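# Four arms set cable runway's far end onto bracket

## Task

Place the far end of the cable runway so it rests solidly on the bracket, sitting between its lugs; then open the gripper(s) and withdraw the arms. It only counts if the runway stays there by itself with no robot supporting it.

## Robot and tools

Setup: four identical i2rt Big YAM arms named arm1, arm2, arm3 and arm4. Each has six revolute joints, a two-finger gripper and a wrist camera. A fixed room camera, cam_high, looks down on the scene. Full reach is roughly 1.0 m from the joint1 axis. Joints move at different speeds, so the hand can sweep a wide curve between postures.

Frames: one shared scene frame, origin on the floor, +z up. The 'hand' point lies midway between the fingertips. Its local z runs along the fingers and the fingers open along its local y. Hand poses depend on each robot's foot pose, which is never printed.

Tool execute_actions: arguments are actions (a list holding one action, or empty) and cameras (optional list from arm1_cam_wrist, arm2_cam_wrist, arm3_cam_wrist, arm4_cam_wrist, cam_high, all; omitted, null or ["all"] gives every camera, [] gives none). An action is one object keyed by robot name. Each name holds a separate "joints" object for that arm only. Every value is an absolute target, not an offset. Keys, units and ranges:
- joint1_rad: -2.879 to 2.879 rad, done within ±0.045. Turns the arm about its foot; positive is counter-clockwise seen from above; 0 points the arm where its foot faces.
- joint2_rad: 0 to 3.141, ±0.14. Shoulder. 0 has the upper arm pointing back, near level; increasing lifts it up, then forward.
- joint3_rad: 0 to 3.019, ±0.09. Elbow. 0 is folded; larger opens it.
- joint4_rad: -1.692 to 1.57, ±0.055. Hand pitch; positive tilts the fingers up.
- joint5_rad: -1.57 to 1.57, ±0.03. Sideways hand swing; positive goes to the arm's right.
- joint6_rad: -2.094 to 2.094, ±0.035. Hand roll; positive is clockwise viewed from behind the hand.
- gripper_m: 0 to 0.093 m, ±0.003. Fingertip gap. Each finger pad pushes about 50 to 62 N at most, less on some grippers.
All listed motions begin together and may finish at different times; an action cannot exceed 15 s. Omitted joints or arms may keep pushing toward older targets. An unknown key or an out-of-range number rejects the whole call and nothing moves. If a result reports a stop, any later execute_actions, wait or finished_scene calls in that same reply are skipped. The result gives each robot's state and one picture per requested camera; the 'pictures' line lists the camera order.

Tool wait: seconds from 0 to 10. Sends nothing new and returns state and images.
Tool zoom_image: camera name and region [x0, y0, x1, y1] in pixels of that camera's latest full image, top-left is (0,0), at most 504 by 504. Wrist images are 616x616, cam_high is 896x504.
Tool read_manual: section "licences" only; returns licence text and moves nothing.
Tool finished_scene: scene (1 or 2). Ends that scene irreversibly and reports success; the next scene's task comes in its result. The runway must already be resting on its own. Replying without any tool call ends every remaining scene.

Reading results: joint_positions gives current joint values; gripper_m equals joint7 plus joint8. joint_status tells how each commanded joint ended: reached, 'off_target' (stopped short and may still push), 'contact_stop' or 'time_out' (it then holds near where it stopped, though a timed-out joint may keep a target up to 0.375, 0.375, 0.113, 0.225, 0.075, 0.3 rad away for joints 1 to 6 and keep pushing). 'joint command not followed', usually with a 'cause:' line, means a self/inter-arm clearance check blocked the arm's joint targets (the gripper command still runs); such joints show 'not_followed' and the arm may retry them on later actions. on_its_own lists joints not commanded this call; 'held at' is their target, not their position. Joint torques are the drives' raw totals with per-arm offset, scale and noise, so they are only a rough contact hint. To relieve a pushing joint, command its reported position. A joint carrying weight sags slightly. Tiny target changes may not move anything.

Cameras: calibrations are given as OpenCV K, distortion and a 4x4 T_world_to_cam (metres). Wrist cameras are fisheye, 616x616; cam_high is pinhole with radial distortion. Real cameras can be a few degrees and millimetres off, and wrist camera poses inherit joint-reading errors.

Cautions: the arms do not stop on contact and can push hard. A forceful squeeze between two robots fails the task and ends the run, and collisions between arms can too; the clearance check ignores fingers, gripper housings and wrist cameras and can react late. Nothing reports arms touching, so watch images. Objects touching robots do not count. Never knock items out of the work area or onto the floor. Avoid drops, slips, slams and heavy pushing. Sustained loads heat motors: a MOTOR HOT line appears from 85 °C, and at 100 °C the arm goes limp and falls (OVER-TEMPERATURE FAULT; joints show 'limit_stop_at_motor_heat', so resend targets after cooling). Some heat carries into the next scene. Loose objects may occasionally be nudged by an outside force. The simulation keeps running while you compose replies, with the robots holding their last command. Shorter robot motion time is better.

Each tool is called after "Call:" as name(argument=value, ...), one argument or row to a line, values as JSON.

## Session

Call:
execute_actions(
  actions=[],
)

Scene clock: 0.00 s.
Joint torques (N m, as the arm reports them, + toward a larger angle): no reading
arm1.joint_positions: joint1_rad=+0.215 joint2_rad=+0.454 joint3_rad=+1.299 joint4_rad=-1.464 joint5_rad=+0.195 joint6_rad=-0.068 gripper_m=+0.095
arm1.joint_status: not commanded
arm1.hand: x=-0.9776 y=-0.3190 z=+1.3511 quat_wxyz=(-0.382, +0.640, -0.610, -0.268) (m; scene frame)
arm2.joint_positions: joint1_rad=-0.141 joint2_rad=+0.465 joint3_rad=+1.379 joint4_rad=-1.281 joint5_rad=-0.254 joint6_rad=+0.146 gripper_m=+0.094
arm2.joint_status: not commanded
arm2.hand: x=-0.2952 y=+0.3457 z=+1.3980 quat_wxyz=(-0.465, -0.627, -0.528, +0.334) (m; scene frame)
arm3.joint_positions: joint1_rad=+0.278 joint2_rad=+0.579 joint3_rad=+1.444 joint4_rad=-1.276 joint5_rad=+0.095 joint6_rad=-0.255 gripper_m=+0.095
arm3.joint_status: not commanded
arm3.hand: x=+0.5441 y=-0.3368 z=+1.4301 quat_wxyz=(-0.384, +0.744, -0.383, -0.391) (m; scene frame)
arm4.joint_positions: joint1_rad=+0.121 joint2_rad=+0.648 joint3_rad=+1.424 joint4_rad=-1.435 joint5_rad=+0.013 joint6_rad=+0.225 gripper_m=+0.094
arm4.joint_status: not commanded
arm4.hand: x=+1.2628 y=+0.2766 z=+1.3256 quat_wxyz=(-0.369, -0.642, -0.627, +0.241) (m; scene frame)
pictures: arm1_cam_wrist, arm2_cam_wrist, arm3_cam_wrist, arm4_cam_wrist, cam_high
Images, in order (width x height): arm1_cam_wrist 616x616, arm2_cam_wrist 616x616, arm3_cam_wrist 616x616, arm4_cam_wrist 616x616, cam_high 896x504.

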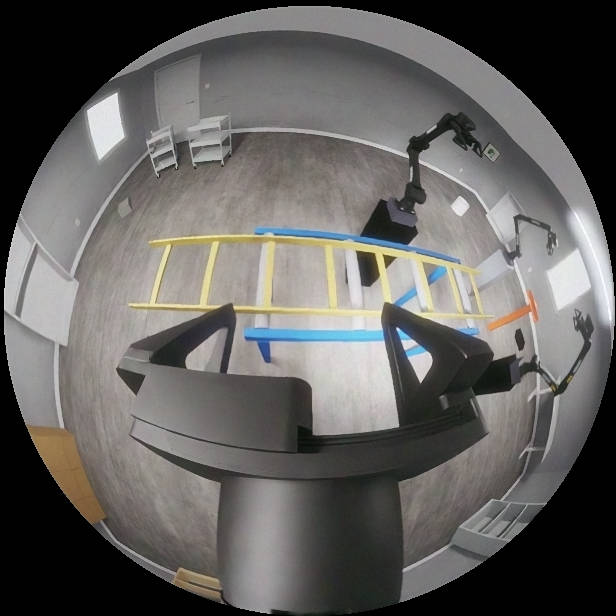

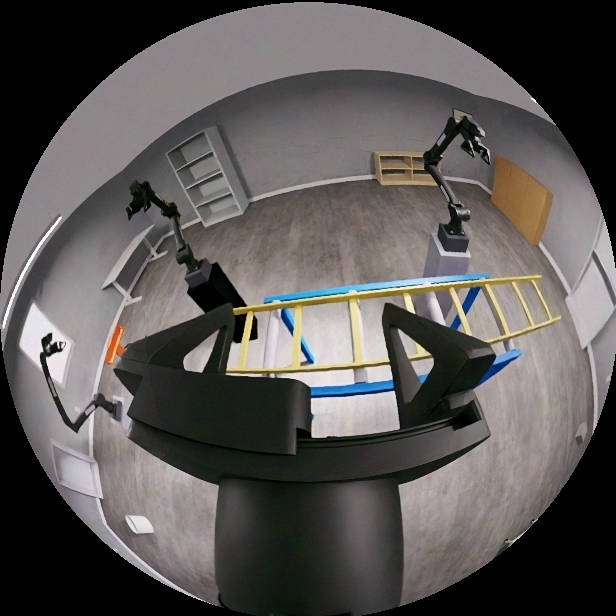

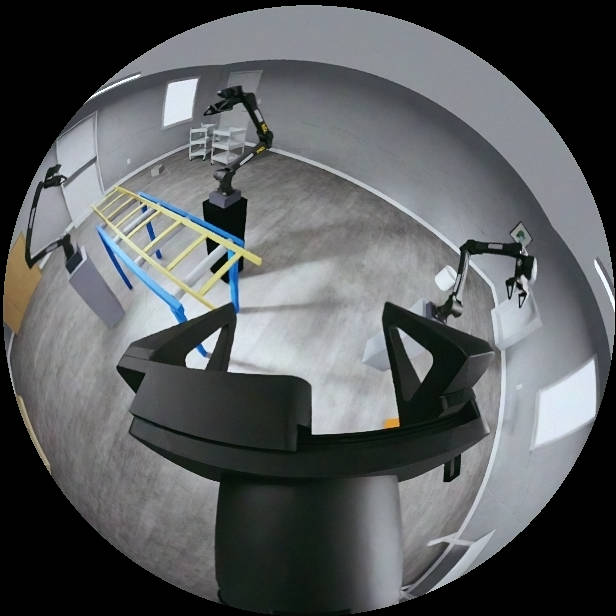

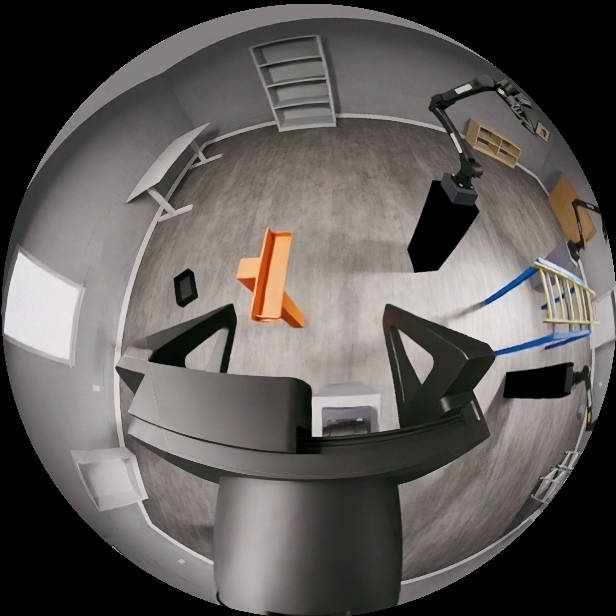

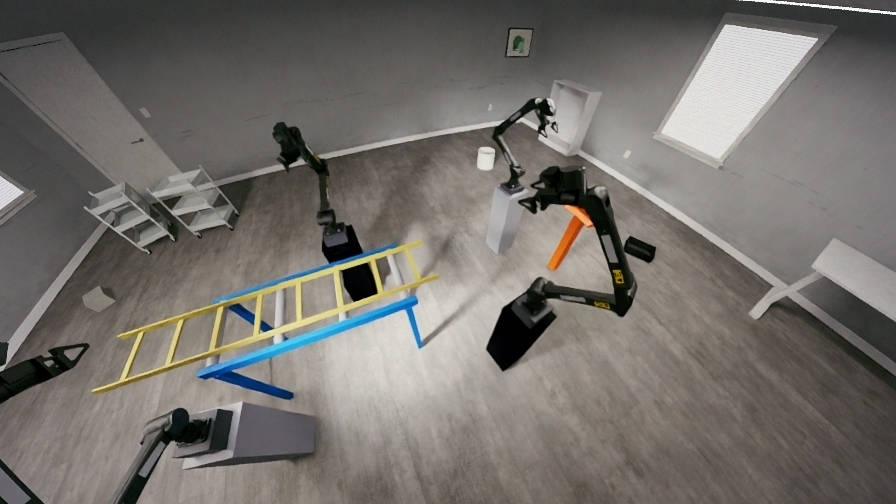

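Call:
zoom_image(
  camera="cam_high",
  region=[60, 200, 480, 440],
)

Call:
zoom_image(
  camera="arm4_cam_wrist",
  region=[200, 200, 360, 340],
)

Call:
zoom_image(
  camera="arm1_cam_wrist",
  region=[110, 200, 560, 380],
)

Region (60, 200, 480, 440) of cam_high's 896x504 image, scaled by 1.200, with more detail than that image has; it fills the top 288 rows of this view, and the rest is white.

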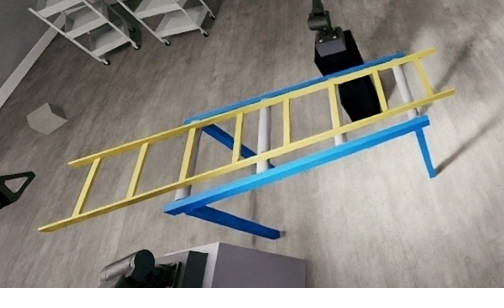

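Region (200, 200, 360, 340) of arm4_cam_wrist's 616x616 image, scaled by 3.150, with more detail than that image has; it fills the top 441 rows of this view, and the rest is white.

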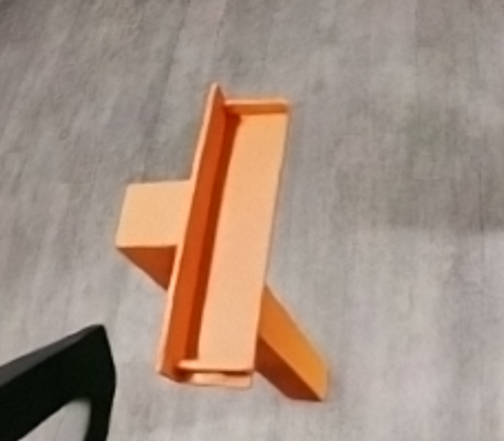

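Region (110, 200, 560, 380) of arm1_cam_wrist's 616x616 image, scaled by 1.120, with more detail than that image has; it fills the top 202 rows of this view, and the rest is white.

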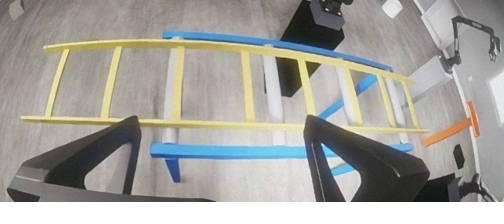

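Call:
execute_actions(
  actions=[
    {"arm3":{"joints":{"joint1_rad":0.589,"joint2_rad":2.37,"joint3_rad":2.426,"joint4_rad":-1.62,"joint5_rad":0,"joint6_rad":0.733,"gripper_m":0.09}},"arm4":{"joints":{"joint1_rad":-0.487,"joint2_rad":1.474,"joint3_rad":1.57,"joint4_rad":-1.667,"joint5_rad":0,"joint6_rad":-0.396,"gripper_m":0.09}}},
  ],
  cameras=["arm3_cam_wrist","arm4_cam_wrist","cam_high"],
)

Scene clock: 121.93 s.
Joint torques (N m, as the arm reports them, + toward a larger angle): arm1=[-2.08  4.84 10.87  1.43  0.12 -0.04] | arm2=[-1.52  4.07  8.31  2.16 -0.07 -0.04] | arm3=[  0.58 -28.33  13.99  -0.2   -0.01   0.16] | arm4=[ -1.17 -13.19   9.95   0.1    0.02  -0.18]
arm1.joint_positions: joint1_rad=+0.215 joint2_rad=+0.454 joint3_rad=+1.299 joint4_rad=-1.464 joint5_rad=+0.195 joint6_rad=-0.068 gripper_m=+0.095
arm1.joint_status: not commanded
arm1.hand: x=-0.9776 y=-0.3190 z=+1.3511 quat_wxyz=(-0.382, +0.640, -0.610, -0.268) (m; scene frame)
arm2.joint_positions: joint1_rad=-0.141 joint2_rad=+0.465 joint3_rad=+1.379 joint4_rad=-1.281 joint5_rad=-0.254 joint6_rad=+0.146 gripper_m=+0.094
arm2.joint_status: not commanded
arm2.hand: x=-0.2952 y=+0.3457 z=+1.3980 quat_wxyz=(-0.465, -0.627, -0.528, +0.334) (m; scene frame)
arm3.joint_positions: joint1_rad=+0.577 joint2_rad=+2.373 joint3_rad=+2.390 joint4_rad=-1.607 joint5_rad=+0.003 joint6_rad=+0.720 gripper_m=+0.090
arm3.joint_status: all done
arm3.hand: x=+0.1444 y=-0.0009 z=+0.9461 quat_wxyz=(-0.002, +0.708, -0.706, +0.012) (m; scene frame)
arm4.joint_positions: joint1_rad=-0.486 joint2_rad=+1.475 joint3_rad=+1.551 joint4_rad=-1.658 joint5_rad=+0.000 joint6_rad=-0.383 gripper_m=+0.090
arm4.joint_status: all done
arm4.hand: x=+1.0515 y=+0.1024 z=+1.0917 quat_wxyz=(+0.001, -0.712, -0.702, -0.007) (m; scene frame)
pictures: arm3_cam_wrist, arm4_cam_wrist, cam_high
camera_calibration (this result's frames):
arm3_cam_wrist: T_world_to_cam=[[0.999767, 0.0071089, 0.0204004, -0.161744], [-0.00627319, -0.808089, 0.589026, -0.553655], [0.0206727, -0.589017, -0.807856, 0.880965], [0, 0, 0, 1]] pos_world=[0.140022, 0.0726502, 1.04111]
arm4_cam_wrist: T_world_to_cam=[[-0.999722, 0.0109904, -0.02087, 1.07369], [-0.00336405, 0.809327, 0.587349, -0.71312], [0.0233459, 0.587256, -0.809065, 0.920324], [0, 0, 0, 1]] pos_world=[1.0495, 0.0248812, 1.18586]
Images, in order (width x height): arm3_cam_wrist 616x616, arm4_cam_wrist 616x616, cam_high 896x504.

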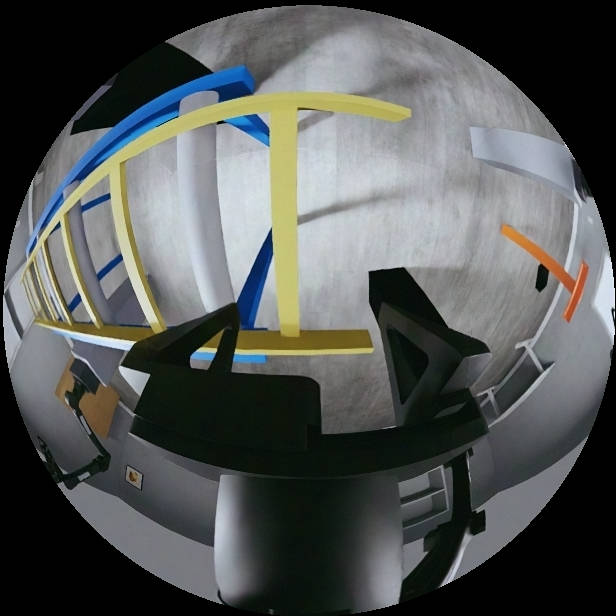

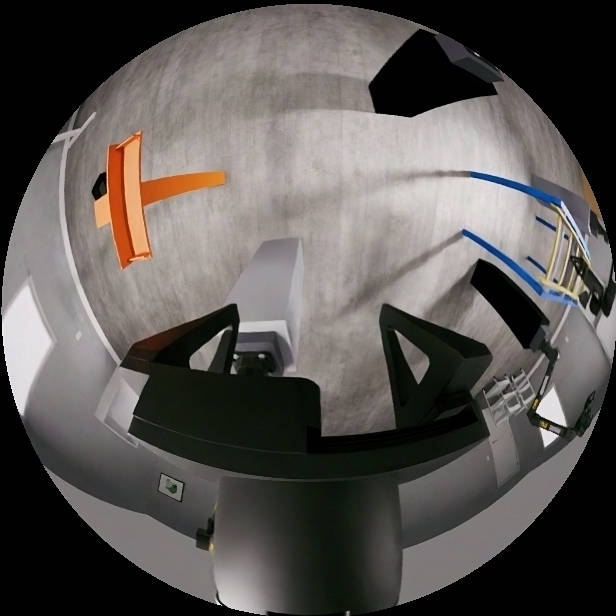

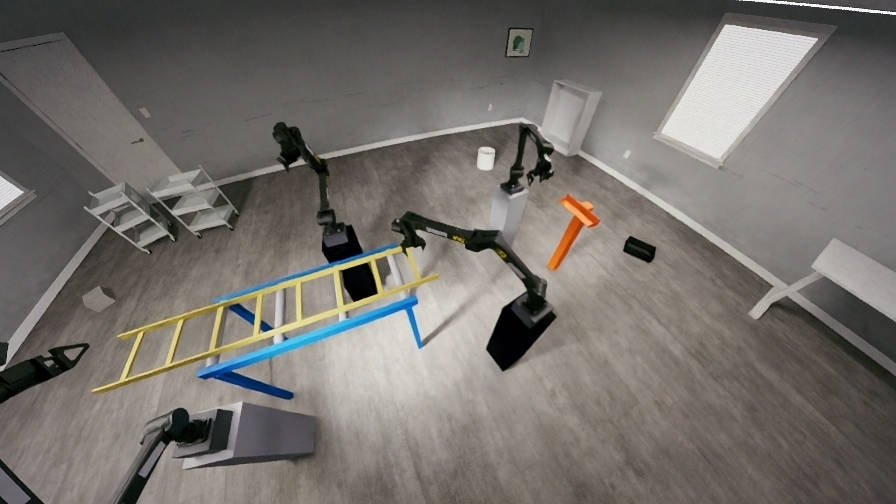

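Call:
zoom_image(
  camera="arm3_cam_wrist",
  region=[180, 260, 400, 380],
)

Call:
zoom_image(
  camera="cam_high",
  region=[530, 170, 630, 280],
)

Call:
zoom_image(
  camera="arm4_cam_wrist",
  region=[80, 120, 240, 280],
)

Region (180, 260, 400, 380) of arm3_cam_wrist's 616x616 image, scaled by 2.291, with more detail than that image has; it fills the top 275 rows of this view, and the rest is white.

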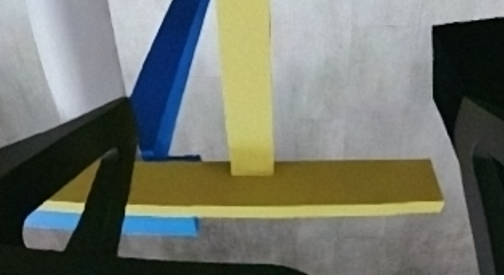

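Region (530, 170, 630, 280) of cam_high's 896x504 image, scaled by 4.582, with more detail than that image has; it fills the left 458 columns of this view, and the rest is white.

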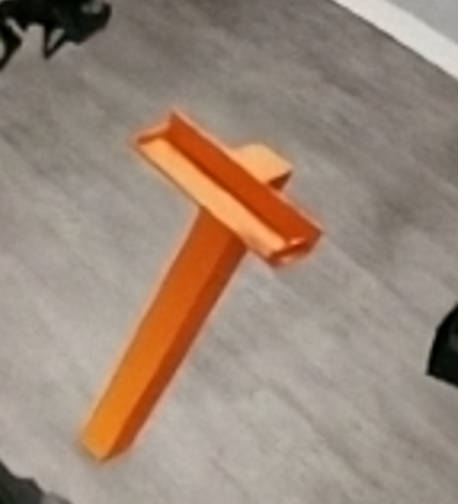

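Region (80, 120, 240, 280) of arm4_cam_wrist's 616x616 image, scaled by 3.150, with more detail than that image has.

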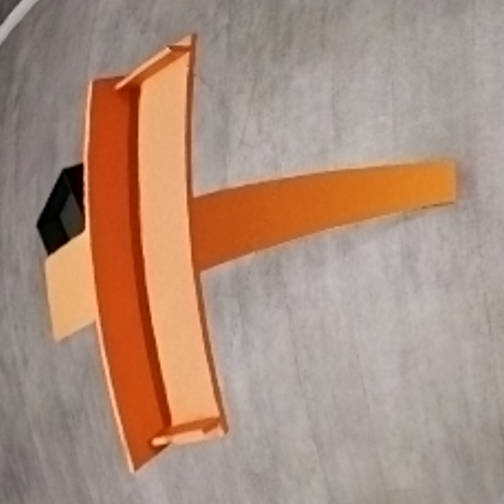

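Call:
execute_actions(
  actions=[
    {"arm3":{"joints":{"joint1_rad":0.608,"joint2_rad":2.45,"joint3_rad":2.265,"joint4_rad":-1.35,"joint5_rad":0,"joint6_rad":0.75,"gripper_m":0.07}}},
  ],
  cameras=["arm3_cam_wrist"],
)

Scene clock: 170.10 s.
Joint torques (N m, as the arm reports them, + toward a larger angle): arm1=[-2.05  5.   10.85  1.4   0.11 -0.05] | arm2=[-1.55  4.03  8.32  2.18 -0.07 -0.04] | arm3=[  0.62 -26.58  10.87   0.88   0.     0.15] | arm4=[ -1.36 -13.44  10.02   0.06   0.03  -0.19]
arm1.joint_positions: joint1_rad=+0.215 joint2_rad=+0.454 joint3_rad=+1.299 joint4_rad=-1.464 joint5_rad=+0.195 joint6_rad=-0.068 gripper_m=+0.095
arm1.joint_status: not commanded
arm1.hand: x=-0.9776 y=-0.3190 z=+1.3511 quat_wxyz=(-0.382, +0.640, -0.610, -0.268) (m; scene frame)
arm2.joint_positions: joint1_rad=-0.141 joint2_rad=+0.465 joint3_rad=+1.379 joint4_rad=-1.281 joint5_rad=-0.254 joint6_rad=+0.146 gripper_m=+0.094
arm2.joint_status: not commanded
arm2.hand: x=-0.2952 y=+0.3457 z=+1.3980 quat_wxyz=(-0.465, -0.627, -0.528, +0.334) (m; scene frame)
arm3.joint_positions: joint1_rad=+0.598 joint2_rad=+2.422 joint3_rad=+2.262 joint4_rad=-1.364 joint5_rad=+0.003 joint6_rad=+0.738 gripper_m=+0.070
arm3.joint_status: all done
arm3.hand: x=+0.1193 y=+0.0049 z=+0.8626 quat_wxyz=(-0.004, +0.709, -0.705, -0.021) (m; scene frame)
arm4.joint_positions: joint1_rad=-0.486 joint2_rad=+1.475 joint3_rad=+1.551 joint4_rad=-1.658 joint5_rad=+0.000 joint6_rad=-0.384 gripper_m=+0.090
arm4.joint_status: not commanded
arm4.hand: x=+1.0515 y=+0.1024 z=+1.0917 quat_wxyz=(+0.001, -0.712, -0.702, -0.007) (m; scene frame)
pictures: arm3_cam_wrist
camera_calibration (this result's frames):
arm3_cam_wrist: T_world_to_cam=[[0.999677, 0.0100148, -0.0233627, -0.097203], [0.0211969, -0.83571, 0.548761, -0.468361], [-0.0140287, -0.549079, -0.835653, 0.845321], [0, 0, 0, 1]] pos_world=[0.118958, 0.0737078, 0.961142]
Images, in order (width x height): arm3_cam_wrist 616x616.

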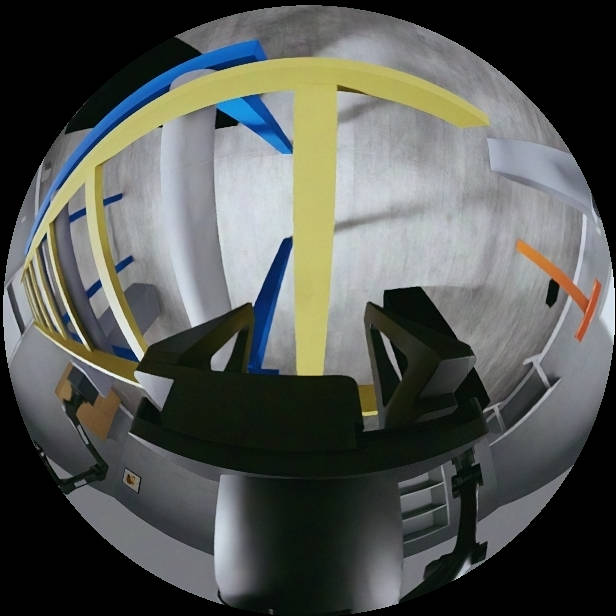

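Call:
execute_actions(
  actions=[
    {"arm3":{"joints":{"joint2_rad":2.52,"joint4_rad":-1.33,"gripper_m":0.06}}},
  ],
  cameras=["arm3_cam_wrist"],
)

Scene clock: 178.20 s.
Joint torques (N m, as the arm reports them, + toward a larger angle): arm1=[-2.06  4.81 10.88  1.44  0.11 -0.05] | arm2=[-1.53  4.09  8.3   2.18 -0.07 -0.05] | arm3=[  0.42 -25.41  10.53   0.79   0.     0.15] | arm4=[ -1.22 -13.12  10.06   0.11   0.03  -0.21]
arm1.joint_positions: joint1_rad=+0.215 joint2_rad=+0.454 joint3_rad=+1.299 joint4_rad=-1.464 joint5_rad=+0.195 joint6_rad=-0.068 gripper_m=+0.095
arm1.joint_status: not commanded
arm1.hand: x=-0.9776 y=-0.3190 z=+1.3511 quat_wxyz=(-0.382, +0.640, -0.610, -0.268) (m; scene frame)
arm2.joint_positions: joint1_rad=-0.141 joint2_rad=+0.465 joint3_rad=+1.379 joint4_rad=-1.281 joint5_rad=-0.254 joint6_rad=+0.146 gripper_m=+0.094
arm2.joint_status: not commanded
arm2.hand: x=-0.2952 y=+0.3457 z=+1.3980 quat_wxyz=(-0.465, -0.627, -0.528, +0.334) (m; scene frame)
arm3.joint_positions: joint1_rad=+0.598 joint2_rad=+2.483 joint3_rad=+2.262 joint4_rad=-1.344 joint5_rad=+0.003 joint6_rad=+0.738 gripper_m=+0.060
arm3.joint_status: all done
arm3.hand: x=+0.1215 y=+0.0026 z=+0.8190 quat_wxyz=(-0.003, +0.709, -0.705, -0.001) (m; scene frame)
arm4.joint_positions: joint1_rad=-0.486 joint2_rad=+1.475 joint3_rad=+1.551 joint4_rad=-1.658 joint5_rad=+0.000 joint6_rad=-0.384 gripper_m=+0.090
arm4.joint_status: not commanded
arm4.hand: x=+1.0515 y=+0.1024 z=+1.0917 quat_wxyz=(+0.001, -0.712, -0.702, -0.007) (m; scene frame)
pictures: arm3_cam_wrist
camera_calibration (this result's frames):
arm3_cam_wrist: T_world_to_cam=[[0.999946, 0.00961809, 0.00399672, -0.122853], [0.00558213, -0.818857, 0.573971, -0.465141], [0.00879325, -0.573918, -0.818866, 0.791226], [0, 0, 0, 1]] pos_world=[0.118486, 0.0743963, 0.915377]
Images, in order (width x height): arm3_cam_wrist 616x616.

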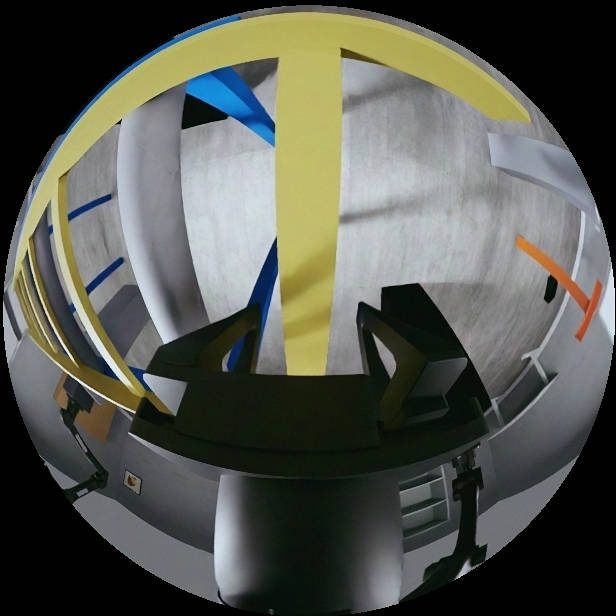

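Call:
execute_actions(
  actions=[
    {"arm3":{"joints":{"gripper_m":0.0}}},
  ],
  cameras=["arm3_cam_wrist"],
)

Scene clock: 184.47 s.
Joint torques (N m, as the arm reports them, + toward a larger angle): arm1=[-2.05  4.7  10.83  1.43  0.12 -0.05] | arm2=[-1.59  4.06  8.29  2.2  -0.07 -0.05] | arm3=[  0.42 -25.88  10.66   0.63   0.18   0.09] | arm4=[ -1.19 -13.29  10.02  -0.01   0.02  -0.2 ]
arm1.joint_positions: joint1_rad=+0.215 joint2_rad=+0.454 joint3_rad=+1.299 joint4_rad=-1.464 joint5_rad=+0.195 joint6_rad=-0.068 gripper_m=+0.095
arm1.joint_status: not commanded
arm1.hand: x=-0.9776 y=-0.3190 z=+1.3511 quat_wxyz=(-0.382, +0.640, -0.610, -0.268) (m; scene frame)
arm2.joint_positions: joint1_rad=-0.141 joint2_rad=+0.465 joint3_rad=+1.379 joint4_rad=-1.281 joint5_rad=-0.254 joint6_rad=+0.146 gripper_m=+0.094
arm2.joint_status: not commanded
arm2.hand: x=-0.2952 y=+0.3457 z=+1.3980 quat_wxyz=(-0.465, -0.627, -0.528, +0.334) (m; scene frame)
arm3.joint_positions: joint1_rad=+0.599 joint2_rad=+2.483 joint3_rad=+2.262 joint4_rad=-1.339 joint5_rad=-0.001 joint6_rad=+0.746 gripper_m=+0.025
arm3.joint_status: gripper_m off_target (ended at +0.025, target +0.000)
arm3.hand: x=+0.1198 y=+0.0026 z=+0.8190 quat_wxyz=(-0.001, +0.707, -0.707, -0.003) (m; scene frame)
arm4.joint_positions: joint1_rad=-0.486 joint2_rad=+1.475 joint3_rad=+1.551 joint4_rad=-1.658 joint5_rad=+0.000 joint6_rad=-0.384 gripper_m=+0.090
arm4.joint_status: not commanded
arm4.hand: x=+1.0515 y=+0.1024 z=+1.0917 quat_wxyz=(+0.001, -0.712, -0.702, -0.007) (m; scene frame)
pictures: arm3_cam_wrist
camera_calibration (this result's frames):
arm3_cam_wrist: T_world_to_cam=[[0.999994, 0.00277997, -0.00222858, -0.116035], [0.00355546, -0.819184, 0.57352, -0.464553], [-0.000231253, -0.573524, -0.819189, 0.792561], [0, 0, 0, 1]] pos_world=[0.117869, 0.0743211, 0.915429]
Images, in order (width x height): arm3_cam_wrist 616x616.

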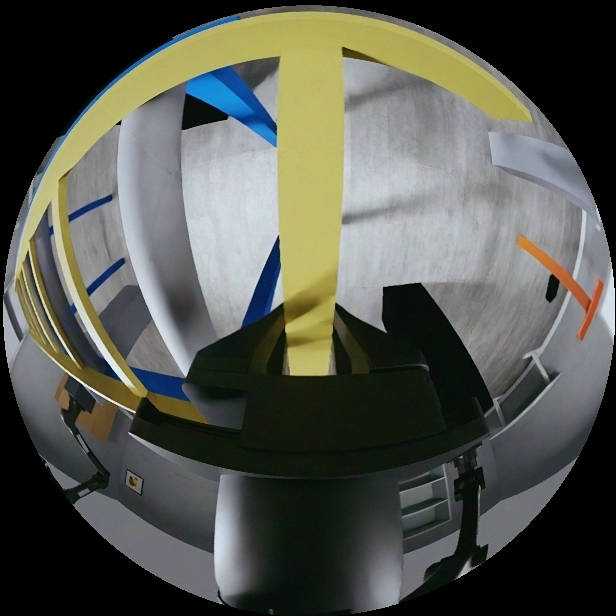

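Call:
execute_actions(
  actions=[
    {"arm3":{"joints":{"joint1_rad":0.525,"joint2_rad":2.33,"joint3_rad":2.008,"joint4_rad":-1.22,"joint6_rad":0.67}}},
  ],
  cameras=["arm3_cam_wrist","cam_high"],
)

Scene clock: 198.90 s.
Joint torques (N m, as the arm reports them, + toward a larger angle): arm1=[-2.21  4.89 10.83  1.39  0.13 -0.05] | arm2=[-1.58  4.09  8.29  2.19 -0.07 -0.04] | arm3=[ -0.09 -28.68  11.33   0.66   0.43  -0.01] | arm4=[ -1.21 -13.26  10.03   0.06   0.03  -0.21]
arm1.joint_positions: joint1_rad=+0.215 joint2_rad=+0.454 joint3_rad=+1.299 joint4_rad=-1.464 joint5_rad=+0.195 joint6_rad=-0.068 gripper_m=+0.095
arm1.joint_status: not commanded
arm1.hand: x=-0.9776 y=-0.3190 z=+1.3511 quat_wxyz=(-0.382, +0.640, -0.610, -0.268) (m; scene frame)
arm2.joint_positions: joint1_rad=-0.141 joint2_rad=+0.465 joint3_rad=+1.379 joint4_rad=-1.281 joint5_rad=-0.254 joint6_rad=+0.146 gripper_m=+0.094
arm2.joint_status: not commanded
arm2.hand: x=-0.2952 y=+0.3457 z=+1.3980 quat_wxyz=(-0.465, -0.627, -0.528, +0.334) (m; scene frame)
arm3.joint_positions: joint1_rad=+0.522 joint2_rad=+2.344 joint3_rad=+1.992 joint4_rad=-1.231 joint5_rad=-0.007 joint6_rad=+0.677 gripper_m=+0.025
arm3.joint_status: all done
arm3.hand: x=+0.1916 y=+0.0016 z=+0.8171 quat_wxyz=(+0.003, +0.704, -0.710, +0.008) (m; scene frame)
arm4.joint_positions: joint1_rad=-0.486 joint2_rad=+1.475 joint3_rad=+1.551 joint4_rad=-1.658 joint5_rad=+0.000 joint6_rad=-0.384 gripper_m=+0.090
arm4.joint_status: not commanded
arm4.hand: x=+1.0515 y=+0.1024 z=+1.0917 quat_wxyz=(+0.001, -0.712, -0.702, -0.007) (m; scene frame)
pictures: arm3_cam_wrist, cam_high
camera_calibration (this result's frames):
arm3_cam_wrist: T_world_to_cam=[[0.99996, -0.0052637, 0.00729023, -0.195621], [-0.00855196, -0.80721, 0.590202, -0.475847], [0.0027781, -0.590241, -0.807223, 0.780121], [0, 0, 0, 1]] pos_world=[0.189376, 0.0753206, 0.912004]
Images, in order (width x height): arm3_cam_wrist 616x616, cam_high 896x504.

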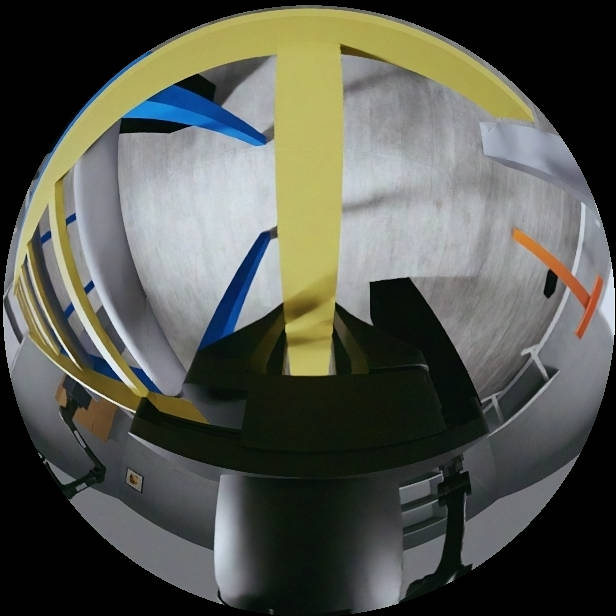

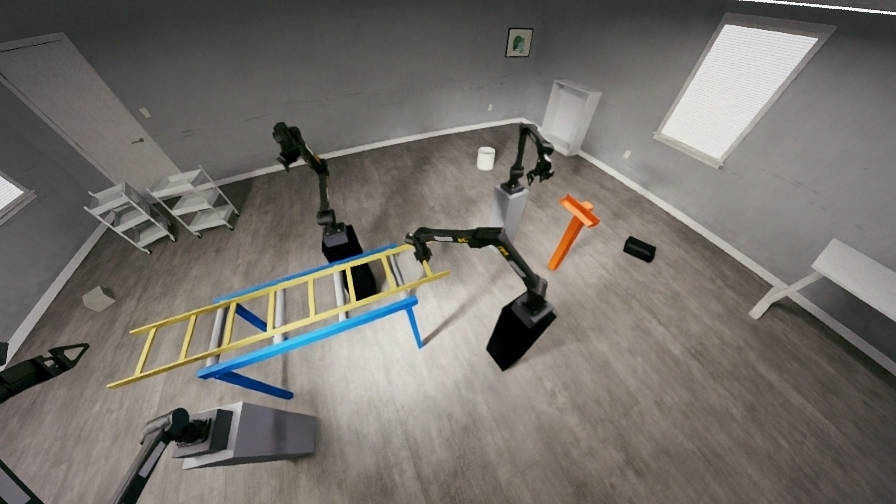

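Call:
execute_actions(
  actions=[
    {"arm3":{"joints":{"joint1_rad":0.358,"joint2_rad":2.128,"joint3_rad":1.65,"joint4_rad":-1.055,"joint6_rad":0.495}},"arm2":{"joints":{"joint1_rad":0.234,"joint2_rad":1.2,"joint3_rad":1.36,"joint4_rad":-1.198,"joint5_rad":0,"joint6_rad":0.18,"gripper_m":0.08}}},
  ],
  cameras=[],
)

Call:
execute_actions(
  actions=[
    {"arm3":{"joints":{"joint1_rad":0.12,"joint2_rad":2.005,"joint3_rad":1.43,"joint4_rad":-0.965,"joint6_rad":0.255}},"arm2":{"joints":{"joint2_rad":1.716}}},
  ],
  cameras=["cam_high"],
)

Scene clock: 228.40 s.
Joint torques (N m, as the arm reports them, + toward a larger angle): arm1=[-2.07  5.08 10.85  1.43  0.12 -0.04] | arm2=[ -1.1  -10.    11.38   1.69   0.13   0.11] | arm3=[  0.8  -25.25  12.37   0.16   0.1    0.01] | arm4=[ -1.23 -13.25  10.     0.04   0.03  -0.2 ]
arm1.joint_positions: joint1_rad=+0.215 joint2_rad=+0.454 joint3_rad=+1.299 joint4_rad=-1.464 joint5_rad=+0.195 joint6_rad=-0.068 gripper_m=+0.095
arm1.joint_status: not commanded
arm1.hand: x=-0.9776 y=-0.3190 z=+1.3511 quat_wxyz=(-0.382, +0.640, -0.610, -0.268) (m; scene frame)
arm2.joint_positions: joint1_rad=+0.230 joint2_rad=+1.200 joint3_rad=+1.345 joint4_rad=-1.206 joint5_rad=-0.004 joint6_rad=+0.163 gripper_m=+0.080
arm2.joint_status: all done
arm2.hand: x=-0.2248 y=+0.0822 z=+1.1706 quat_wxyz=(-0.210, -0.680, -0.687, +0.143) (m; scene frame)
arm3.joint_positions: joint1_rad=+0.344 joint2_rad=+2.144 joint3_rad=+1.614 joint4_rad=-1.052 joint5_rad=+0.000 joint6_rad=+0.501 gripper_m=+0.025
arm3.joint_status: all done
arm3.hand: x=+0.3329 y=-0.0009 z=+0.8140 quat_wxyz=(+0.000, +0.703, -0.711, +0.008) (m; scene frame)
arm4.joint_positions: joint1_rad=-0.486 joint2_rad=+1.475 joint3_rad=+1.551 joint4_rad=-1.658 joint5_rad=+0.000 joint6_rad=-0.384 gripper_m=+0.090
arm4.joint_status: not commanded
arm4.hand: x=+1.0515 y=+0.1024 z=+1.0917 quat_wxyz=(+0.001, -0.712, -0.702, -0.007) (m; scene frame)
pictures: none
No camera images: the call's "cameras" was empty. Leave "cameras" out to get every camera's image.

Scene clock: 230.30 s.
Joint torques (N m, as the arm reports them, + toward a larger angle): arm1=[-2.34  4.81 10.87  1.42  0.11 -0.04] | arm2=[ -1.12 -17.12  10.07   0.71   0.13   0.11] | arm3=[ -0.08 -23.48  11.2   -0.05   0.04  -0.08] | arm4=[ -1.06 -13.23  10.05   0.11   0.03  -0.21]
arm1.joint_positions: joint1_rad=+0.215 joint2_rad=+0.454 joint3_rad=+1.299 joint4_rad=-1.464 joint5_rad=+0.195 joint6_rad=-0.068 gripper_m=+0.095
arm1.joint_status: not commanded
arm1.hand: x=-0.9776 y=-0.3190 z=+1.3511 quat_wxyz=(-0.382, +0.640, -0.610, -0.268) (m; scene frame)
arm2.joint_positions: joint1_rad=+0.230 joint2_rad=+1.716 joint3_rad=+1.345 joint4_rad=-1.205 joint5_rad=-0.004 joint6_rad=+0.164 gripper_m=+0.080
arm2.joint_status: all done
arm2.hand: x=-0.2143 y=+0.0295 z=+0.9334 quat_wxyz=(-0.003, -0.704, -0.711, -0.004) (m; scene frame)
arm3.joint_positions: joint1_rad=+0.116 joint2_rad=+2.028 joint3_rad=+1.400 joint4_rad=-0.956 joint5_rad=+0.001 joint6_rad=+0.272 gripper_m=+0.025
arm3.joint_status: all done
arm3.hand: x=+0.4764 y=-0.0031 z=+0.8119 quat_wxyz=(+0.002, +0.704, -0.710, +0.008) (m; scene frame)
arm4.joint_positions: joint1_rad=-0.486 joint2_rad=+1.475 joint3_rad=+1.551 joint4_rad=-1.658 joint5_rad=+0.000 joint6_rad=-0.384 gripper_m=+0.090
arm4.joint_status: not commanded
arm4.hand: x=+1.0515 y=+0.1024 z=+1.0917 quat_wxyz=(+0.001, -0.712, -0.702, -0.007) (m; scene frame)
pictures: cam_high
Images, in order (width x height): cam_high 896x504.

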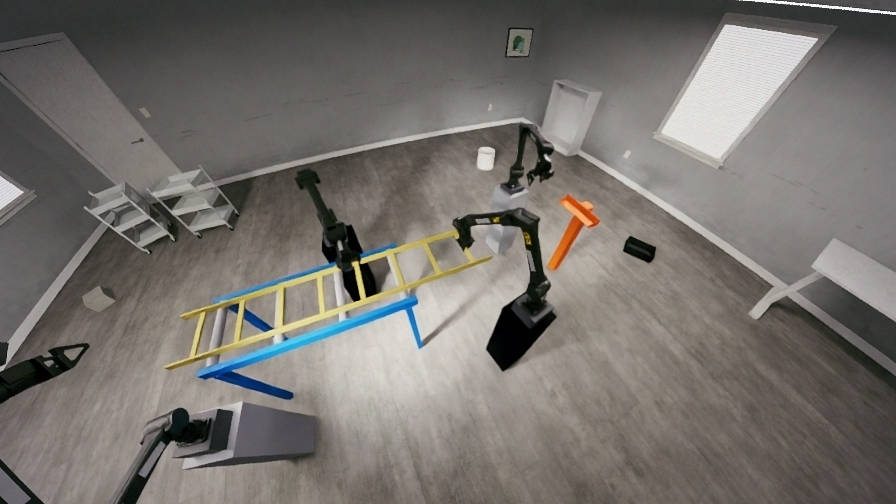

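Call:
execute_actions(
  actions=[
    {"arm3":{"joints":{"joint1_rad":-0.295,"joint2_rad":1.985,"joint3_rad":1.385,"joint4_rad":-0.946,"joint6_rad":-0.165}}},
  ],
  cameras=["cam_high","arm2_cam_wrist","arm3_cam_wrist"],
)

Scene clock: 239.33 s.
Joint torques (N m, as the arm reports them, + toward a larger angle): arm1=[-2.17  5.   10.83  1.4   0.12 -0.04] | arm2=[ -1.18 -17.2   10.06   0.72   0.13   0.11] | arm3=[ -1.33 -23.67   9.78   0.33  -0.28  -0.18] | arm4=[ -1.21 -13.33  10.05   0.06   0.02  -0.19]
arm1.joint_positions: joint1_rad=+0.215 joint2_rad=+0.454 joint3_rad=+1.299 joint4_rad=-1.464 joint5_rad=+0.195 joint6_rad=-0.068 gripper_m=+0.095
arm1.joint_status: not commanded
arm1.hand: x=-0.9776 y=-0.3190 z=+1.3511 quat_wxyz=(-0.382, +0.640, -0.610, -0.268) (m; scene frame)
arm2.joint_positions: joint1_rad=+0.230 joint2_rad=+1.716 joint3_rad=+1.345 joint4_rad=-1.205 joint5_rad=-0.004 joint6_rad=+0.164 gripper_m=+0.080
arm2.joint_status: not commanded
arm2.hand: x=-0.2143 y=+0.0295 z=+0.9334 quat_wxyz=(-0.003, -0.704, -0.711, -0.004) (m; scene frame)
arm3.joint_positions: joint1_rad=-0.282 joint2_rad=+2.014 joint3_rad=+1.370 joint4_rad=-0.947 joint5_rad=+0.007 joint6_rad=-0.137 gripper_m=+0.025
arm3.joint_status: all done
arm3.hand: x=+0.6957 y=+0.0006 z=+0.8111 quat_wxyz=(+0.005, +0.708, -0.707, +0.011) (m; scene frame)
arm4.joint_positions: joint1_rad=-0.486 joint2_rad=+1.475 joint3_rad=+1.551 joint4_rad=-1.658 joint5_rad=+0.000 joint6_rad=-0.384 gripper_m=+0.090
arm4.joint_status: not commanded
arm4.hand: x=+1.0515 y=+0.1024 z=+1.0917 quat_wxyz=(+0.001, -0.712, -0.702, -0.007) (m; scene frame)
pictures: arm2_cam_wrist, arm3_cam_wrist, cam_high
camera_calibration (this result's frames):
arm2_cam_wrist: T_world_to_cam=[[-0.999963, -0.00611561, -0.00606159, -0.211971], [-0.00848931, 0.817975, 0.575191, -0.557542], [0.00144058, 0.575222, -0.817996, 0.873609], [0, 0, 0, 1]] pos_world=[-0.217955, -0.0477591, 1.03402]
arm3_cam_wrist: T_world_to_cam=[[0.999937, 0.00482609, 0.0101815, -0.701962], [-0.00220131, -0.802537, 0.596599, -0.478435], [0.0110503, -0.596583, -0.802475, 0.763675], [0, 0, 0, 1]] pos_world=[0.692425, 0.0750215, 0.905411]
Images, in order (width x height): arm2_cam_wrist 616x616, arm3_cam_wrist 616x616, cam_high 896x504.

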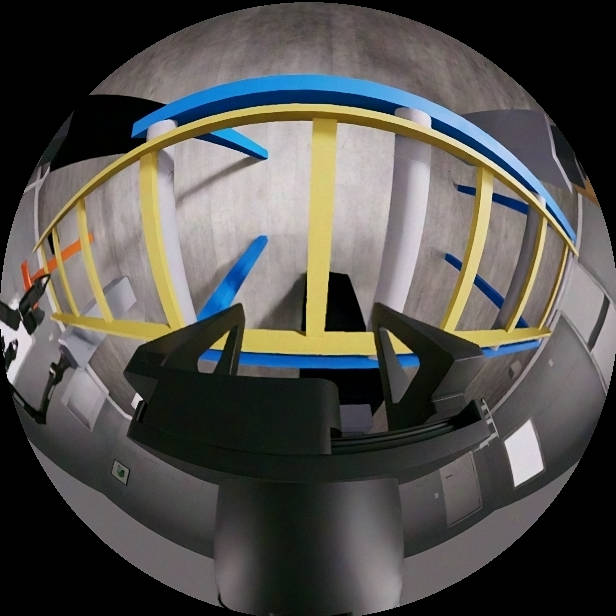

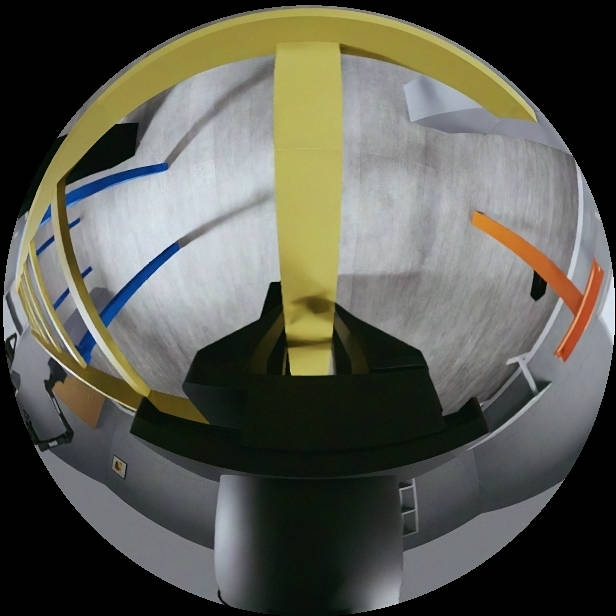

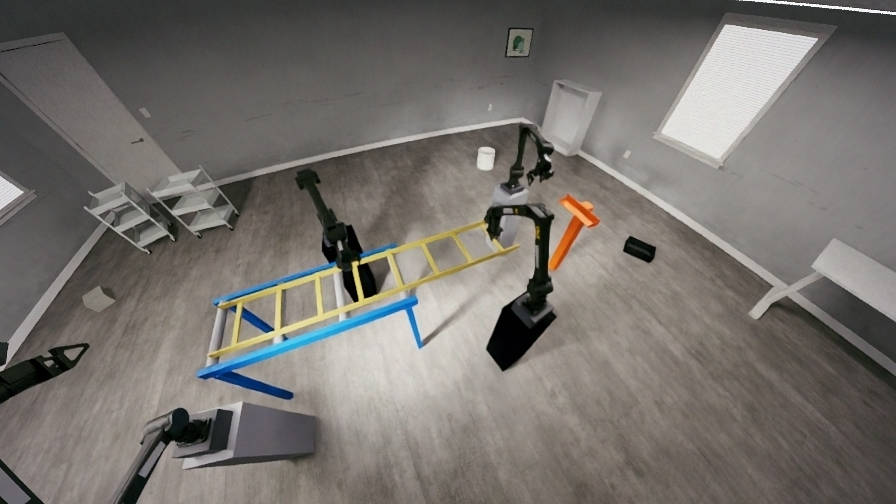

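Call:
execute_actions(
  actions=[
    {"arm2":{"joints":{"joint1_rad":0.205,"joint2_rad":1.875,"joint3_rad":1.215,"joint4_rad":-0.91}}},
  ],
  cameras=["arm2_cam_wrist"],
)

Scene clock: 247.67 s.
Joint torques (N m, as the arm reports them, + toward a larger angle): arm1=[-2.02  4.81 10.85  1.43  0.12 -0.05] | arm2=[ -1.89 -18.16   8.56   0.81   0.12   0.1 ] | arm3=[ -1.31 -23.71   9.78   0.3   -0.28  -0.18] | arm4=[ -0.99 -13.38  10.05   0.05   0.04  -0.19]
arm1.joint_positions: joint1_rad=+0.215 joint2_rad=+0.454 joint3_rad=+1.299 joint4_rad=-1.464 joint5_rad=+0.195 joint6_rad=-0.068 gripper_m=+0.095
arm1.joint_status: not commanded
arm1.hand: x=-0.9776 y=-0.3190 z=+1.3511 quat_wxyz=(-0.382, +0.640, -0.610, -0.268) (m; scene frame)
arm2.joint_positions: joint1_rad=+0.211 joint2_rad=+1.877 joint3_rad=+1.202 joint4_rad=-0.922 joint5_rad=-0.004 joint6_rad=+0.164 gripper_m=+0.080
arm2.joint_status: all done
arm2.hand: x=-0.2240 y=+0.0334 z=+0.8089 quat_wxyz=(+0.006, -0.710, -0.704, -0.010) (m; scene frame)
arm3.joint_positions: joint1_rad=-0.282 joint2_rad=+2.014 joint3_rad=+1.370 joint4_rad=-0.947 joint5_rad=+0.007 joint6_rad=-0.137 gripper_m=+0.025
arm3.joint_status: not commanded
arm3.hand: x=+0.6957 y=+0.0006 z=+0.8111 quat_wxyz=(+0.005, +0.708, -0.707, +0.011) (m; scene frame)
arm4.joint_positions: joint1_rad=-0.486 joint2_rad=+1.475 joint3_rad=+1.551 joint4_rad=-1.658 joint5_rad=+0.000 joint6_rad=-0.384 gripper_m=+0.090
arm4.joint_status: not commanded
arm4.hand: x=+1.0515 y=+0.1024 z=+1.0917 quat_wxyz=(+0.001, -0.712, -0.702, -0.007) (m; scene frame)
pictures: arm2_cam_wrist
camera_calibration (this result's frames):
arm2_cam_wrist: T_world_to_cam=[[-0.999909, 0.0133044, -0.00225879, -0.226197], [0.00938489, 0.80585, 0.592045, -0.49843], [0.00969705, 0.59197, -0.805902, 0.761052], [0, 0, 0, 1]] pos_world=[-0.228878, -0.0458509, 0.907916]
Images, in order (width x height): arm2_cam_wrist 616x616.

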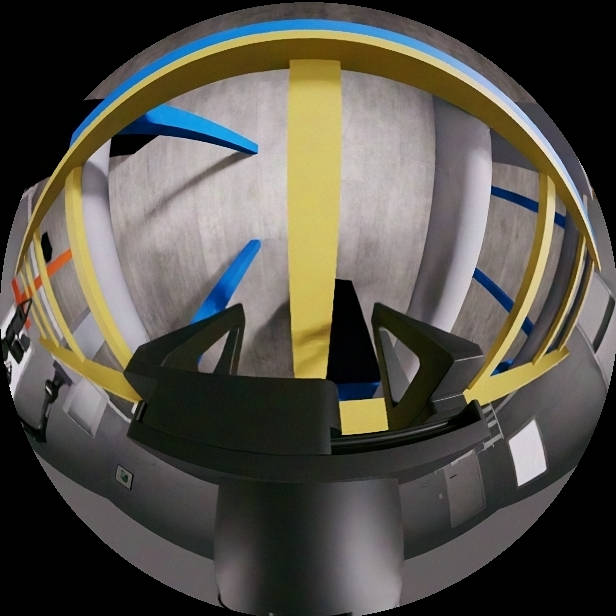

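Call:
execute_actions(
  actions=[
    {"arm2":{"joints":{"joint2_rad":1.935,"joint4_rad":-0.85,"gripper_m":0.045}}},
  ],
  cameras=[],
)

Call:
execute_actions(
  actions=[
    {"arm2":{"joints":{"gripper_m":0.0}}},
  ],
  cameras=["arm2_cam_wrist"],
)

Scene clock: 254.83 s.
Joint torques (N m, as the arm reports them, + toward a larger angle): arm1=[-2.16  4.82 10.82  1.38  0.12 -0.04] | arm2=[ -1.83 -16.81   8.37   0.9    0.12   0.11] | arm3=[ -1.31 -23.71   9.77   0.31  -0.28  -0.17] | arm4=[ -1.25 -13.3   10.03   0.1    0.01  -0.18]
arm1.joint_positions: joint1_rad=+0.215 joint2_rad=+0.454 joint3_rad=+1.299 joint4_rad=-1.464 joint5_rad=+0.195 joint6_rad=-0.068 gripper_m=+0.095
arm1.joint_status: not commanded
arm1.hand: x=-0.9776 y=-0.3190 z=+1.3511 quat_wxyz=(-0.382, +0.640, -0.610, -0.268) (m; scene frame)
arm2.joint_positions: joint1_rad=+0.211 joint2_rad=+1.913 joint3_rad=+1.202 joint4_rad=-0.862 joint5_rad=-0.004 joint6_rad=+0.164 gripper_m=+0.045
arm2.joint_status: all done
arm2.hand: x=-0.2225 y=+0.0242 z=+0.7913 quat_wxyz=(-0.004, -0.711, -0.704, -0.003) (m; scene frame)
arm3.joint_positions: joint1_rad=-0.282 joint2_rad=+2.014 joint3_rad=+1.370 joint4_rad=-0.947 joint5_rad=+0.007 joint6_rad=-0.137 gripper_m=+0.025
arm3.joint_status: not commanded
arm3.hand: x=+0.6957 y=+0.0006 z=+0.8111 quat_wxyz=(+0.005, +0.708, -0.707, +0.011) (m; scene frame)
arm4.joint_positions: joint1_rad=-0.486 joint2_rad=+1.475 joint3_rad=+1.551 joint4_rad=-1.658 joint5_rad=+0.000 joint6_rad=-0.384 gripper_m=+0.090
arm4.joint_status: not commanded
arm4.hand: x=+1.0515 y=+0.1024 z=+1.0917 quat_wxyz=(+0.001, -0.712, -0.702, -0.007) (m; scene frame)
pictures: none
No camera images: the call's "cameras" was empty. Leave "cameras" out to get every camera's image.

Scene clock: 255.43 s.
Joint torques (N m, as the arm reports them, + toward a larger angle): arm1=[-2.17  4.88 10.81  1.39  0.12 -0.04] | arm2=[ -1.57 -16.8    8.39   0.91  -0.14   0.1 ] | arm3=[ -1.31 -23.61   9.77   0.3   -0.34  -0.17] | arm4=[ -1.09 -13.33  10.03   0.09   0.03  -0.21]
arm1.joint_positions: joint1_rad=+0.215 joint2_rad=+0.454 joint3_rad=+1.299 joint4_rad=-1.464 joint5_rad=+0.195 joint6_rad=-0.068 gripper_m=+0.095
arm1.joint_status: not commanded
arm1.hand: x=-0.9776 y=-0.3190 z=+1.3511 quat_wxyz=(-0.382, +0.640, -0.610, -0.268) (m; scene frame)
arm2.joint_positions: joint1_rad=+0.207 joint2_rad=+1.914 joint3_rad=+1.202 joint4_rad=-0.862 joint5_rad=+0.004 joint6_rad=+0.165 gripper_m=+0.024
arm2.joint_status: gripper_m off_target (ended at +0.024, target +0.000)
arm2.hand: x=-0.2258 y=+0.0239 z=+0.7911 quat_wxyz=(-0.001, -0.712, -0.702, +0.000) (m; scene frame)
arm3.joint_positions: joint1_rad=-0.282 joint2_rad=+2.014 joint3_rad=+1.370 joint4_rad=-0.947 joint5_rad=+0.009 joint6_rad=-0.137 gripper_m=+0.025
arm3.joint_status: not commanded
arm3.hand: x=+0.6962 y=+0.0006 z=+0.8111 quat_wxyz=(+0.004, +0.708, -0.707, +0.012) (m; scene frame)
arm4.joint_positions: joint1_rad=-0.486 joint2_rad=+1.475 joint3_rad=+1.551 joint4_rad=-1.658 joint5_rad=+0.000 joint6_rad=-0.384 gripper_m=+0.090
arm4.joint_status: not commanded
arm4.hand: x=+1.0515 y=+0.1024 z=+1.0917 quat_wxyz=(+0.001, -0.712, -0.702, -0.007) (m; scene frame)
pictures: arm2_cam_wrist
camera_calibration (this result's frames):
arm2_cam_wrist: T_world_to_cam=[[-0.999824, 0.0186872, 0.0018051, -0.231182], [0.0163535, 0.819647, 0.572636, -0.463609], [0.00922143, 0.572564, -0.819808, 0.763735], [0, 0, 0, 1]] pos_world=[-0.230602, -0.0529716, 0.892012]
Images, in order (width x height): arm2_cam_wrist 616x616.

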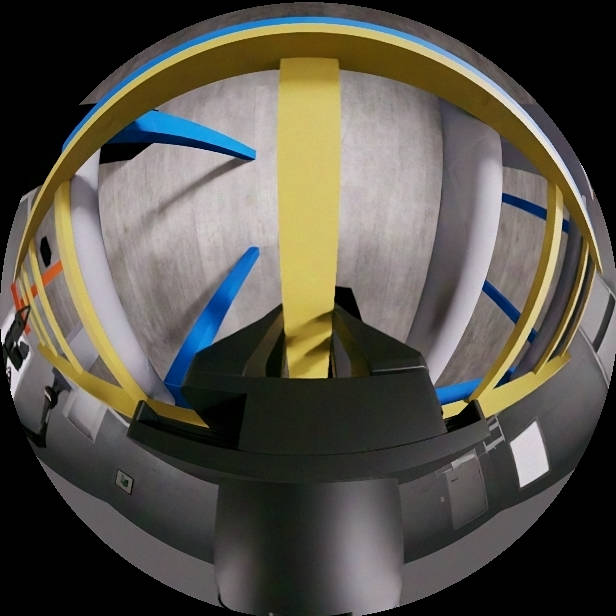

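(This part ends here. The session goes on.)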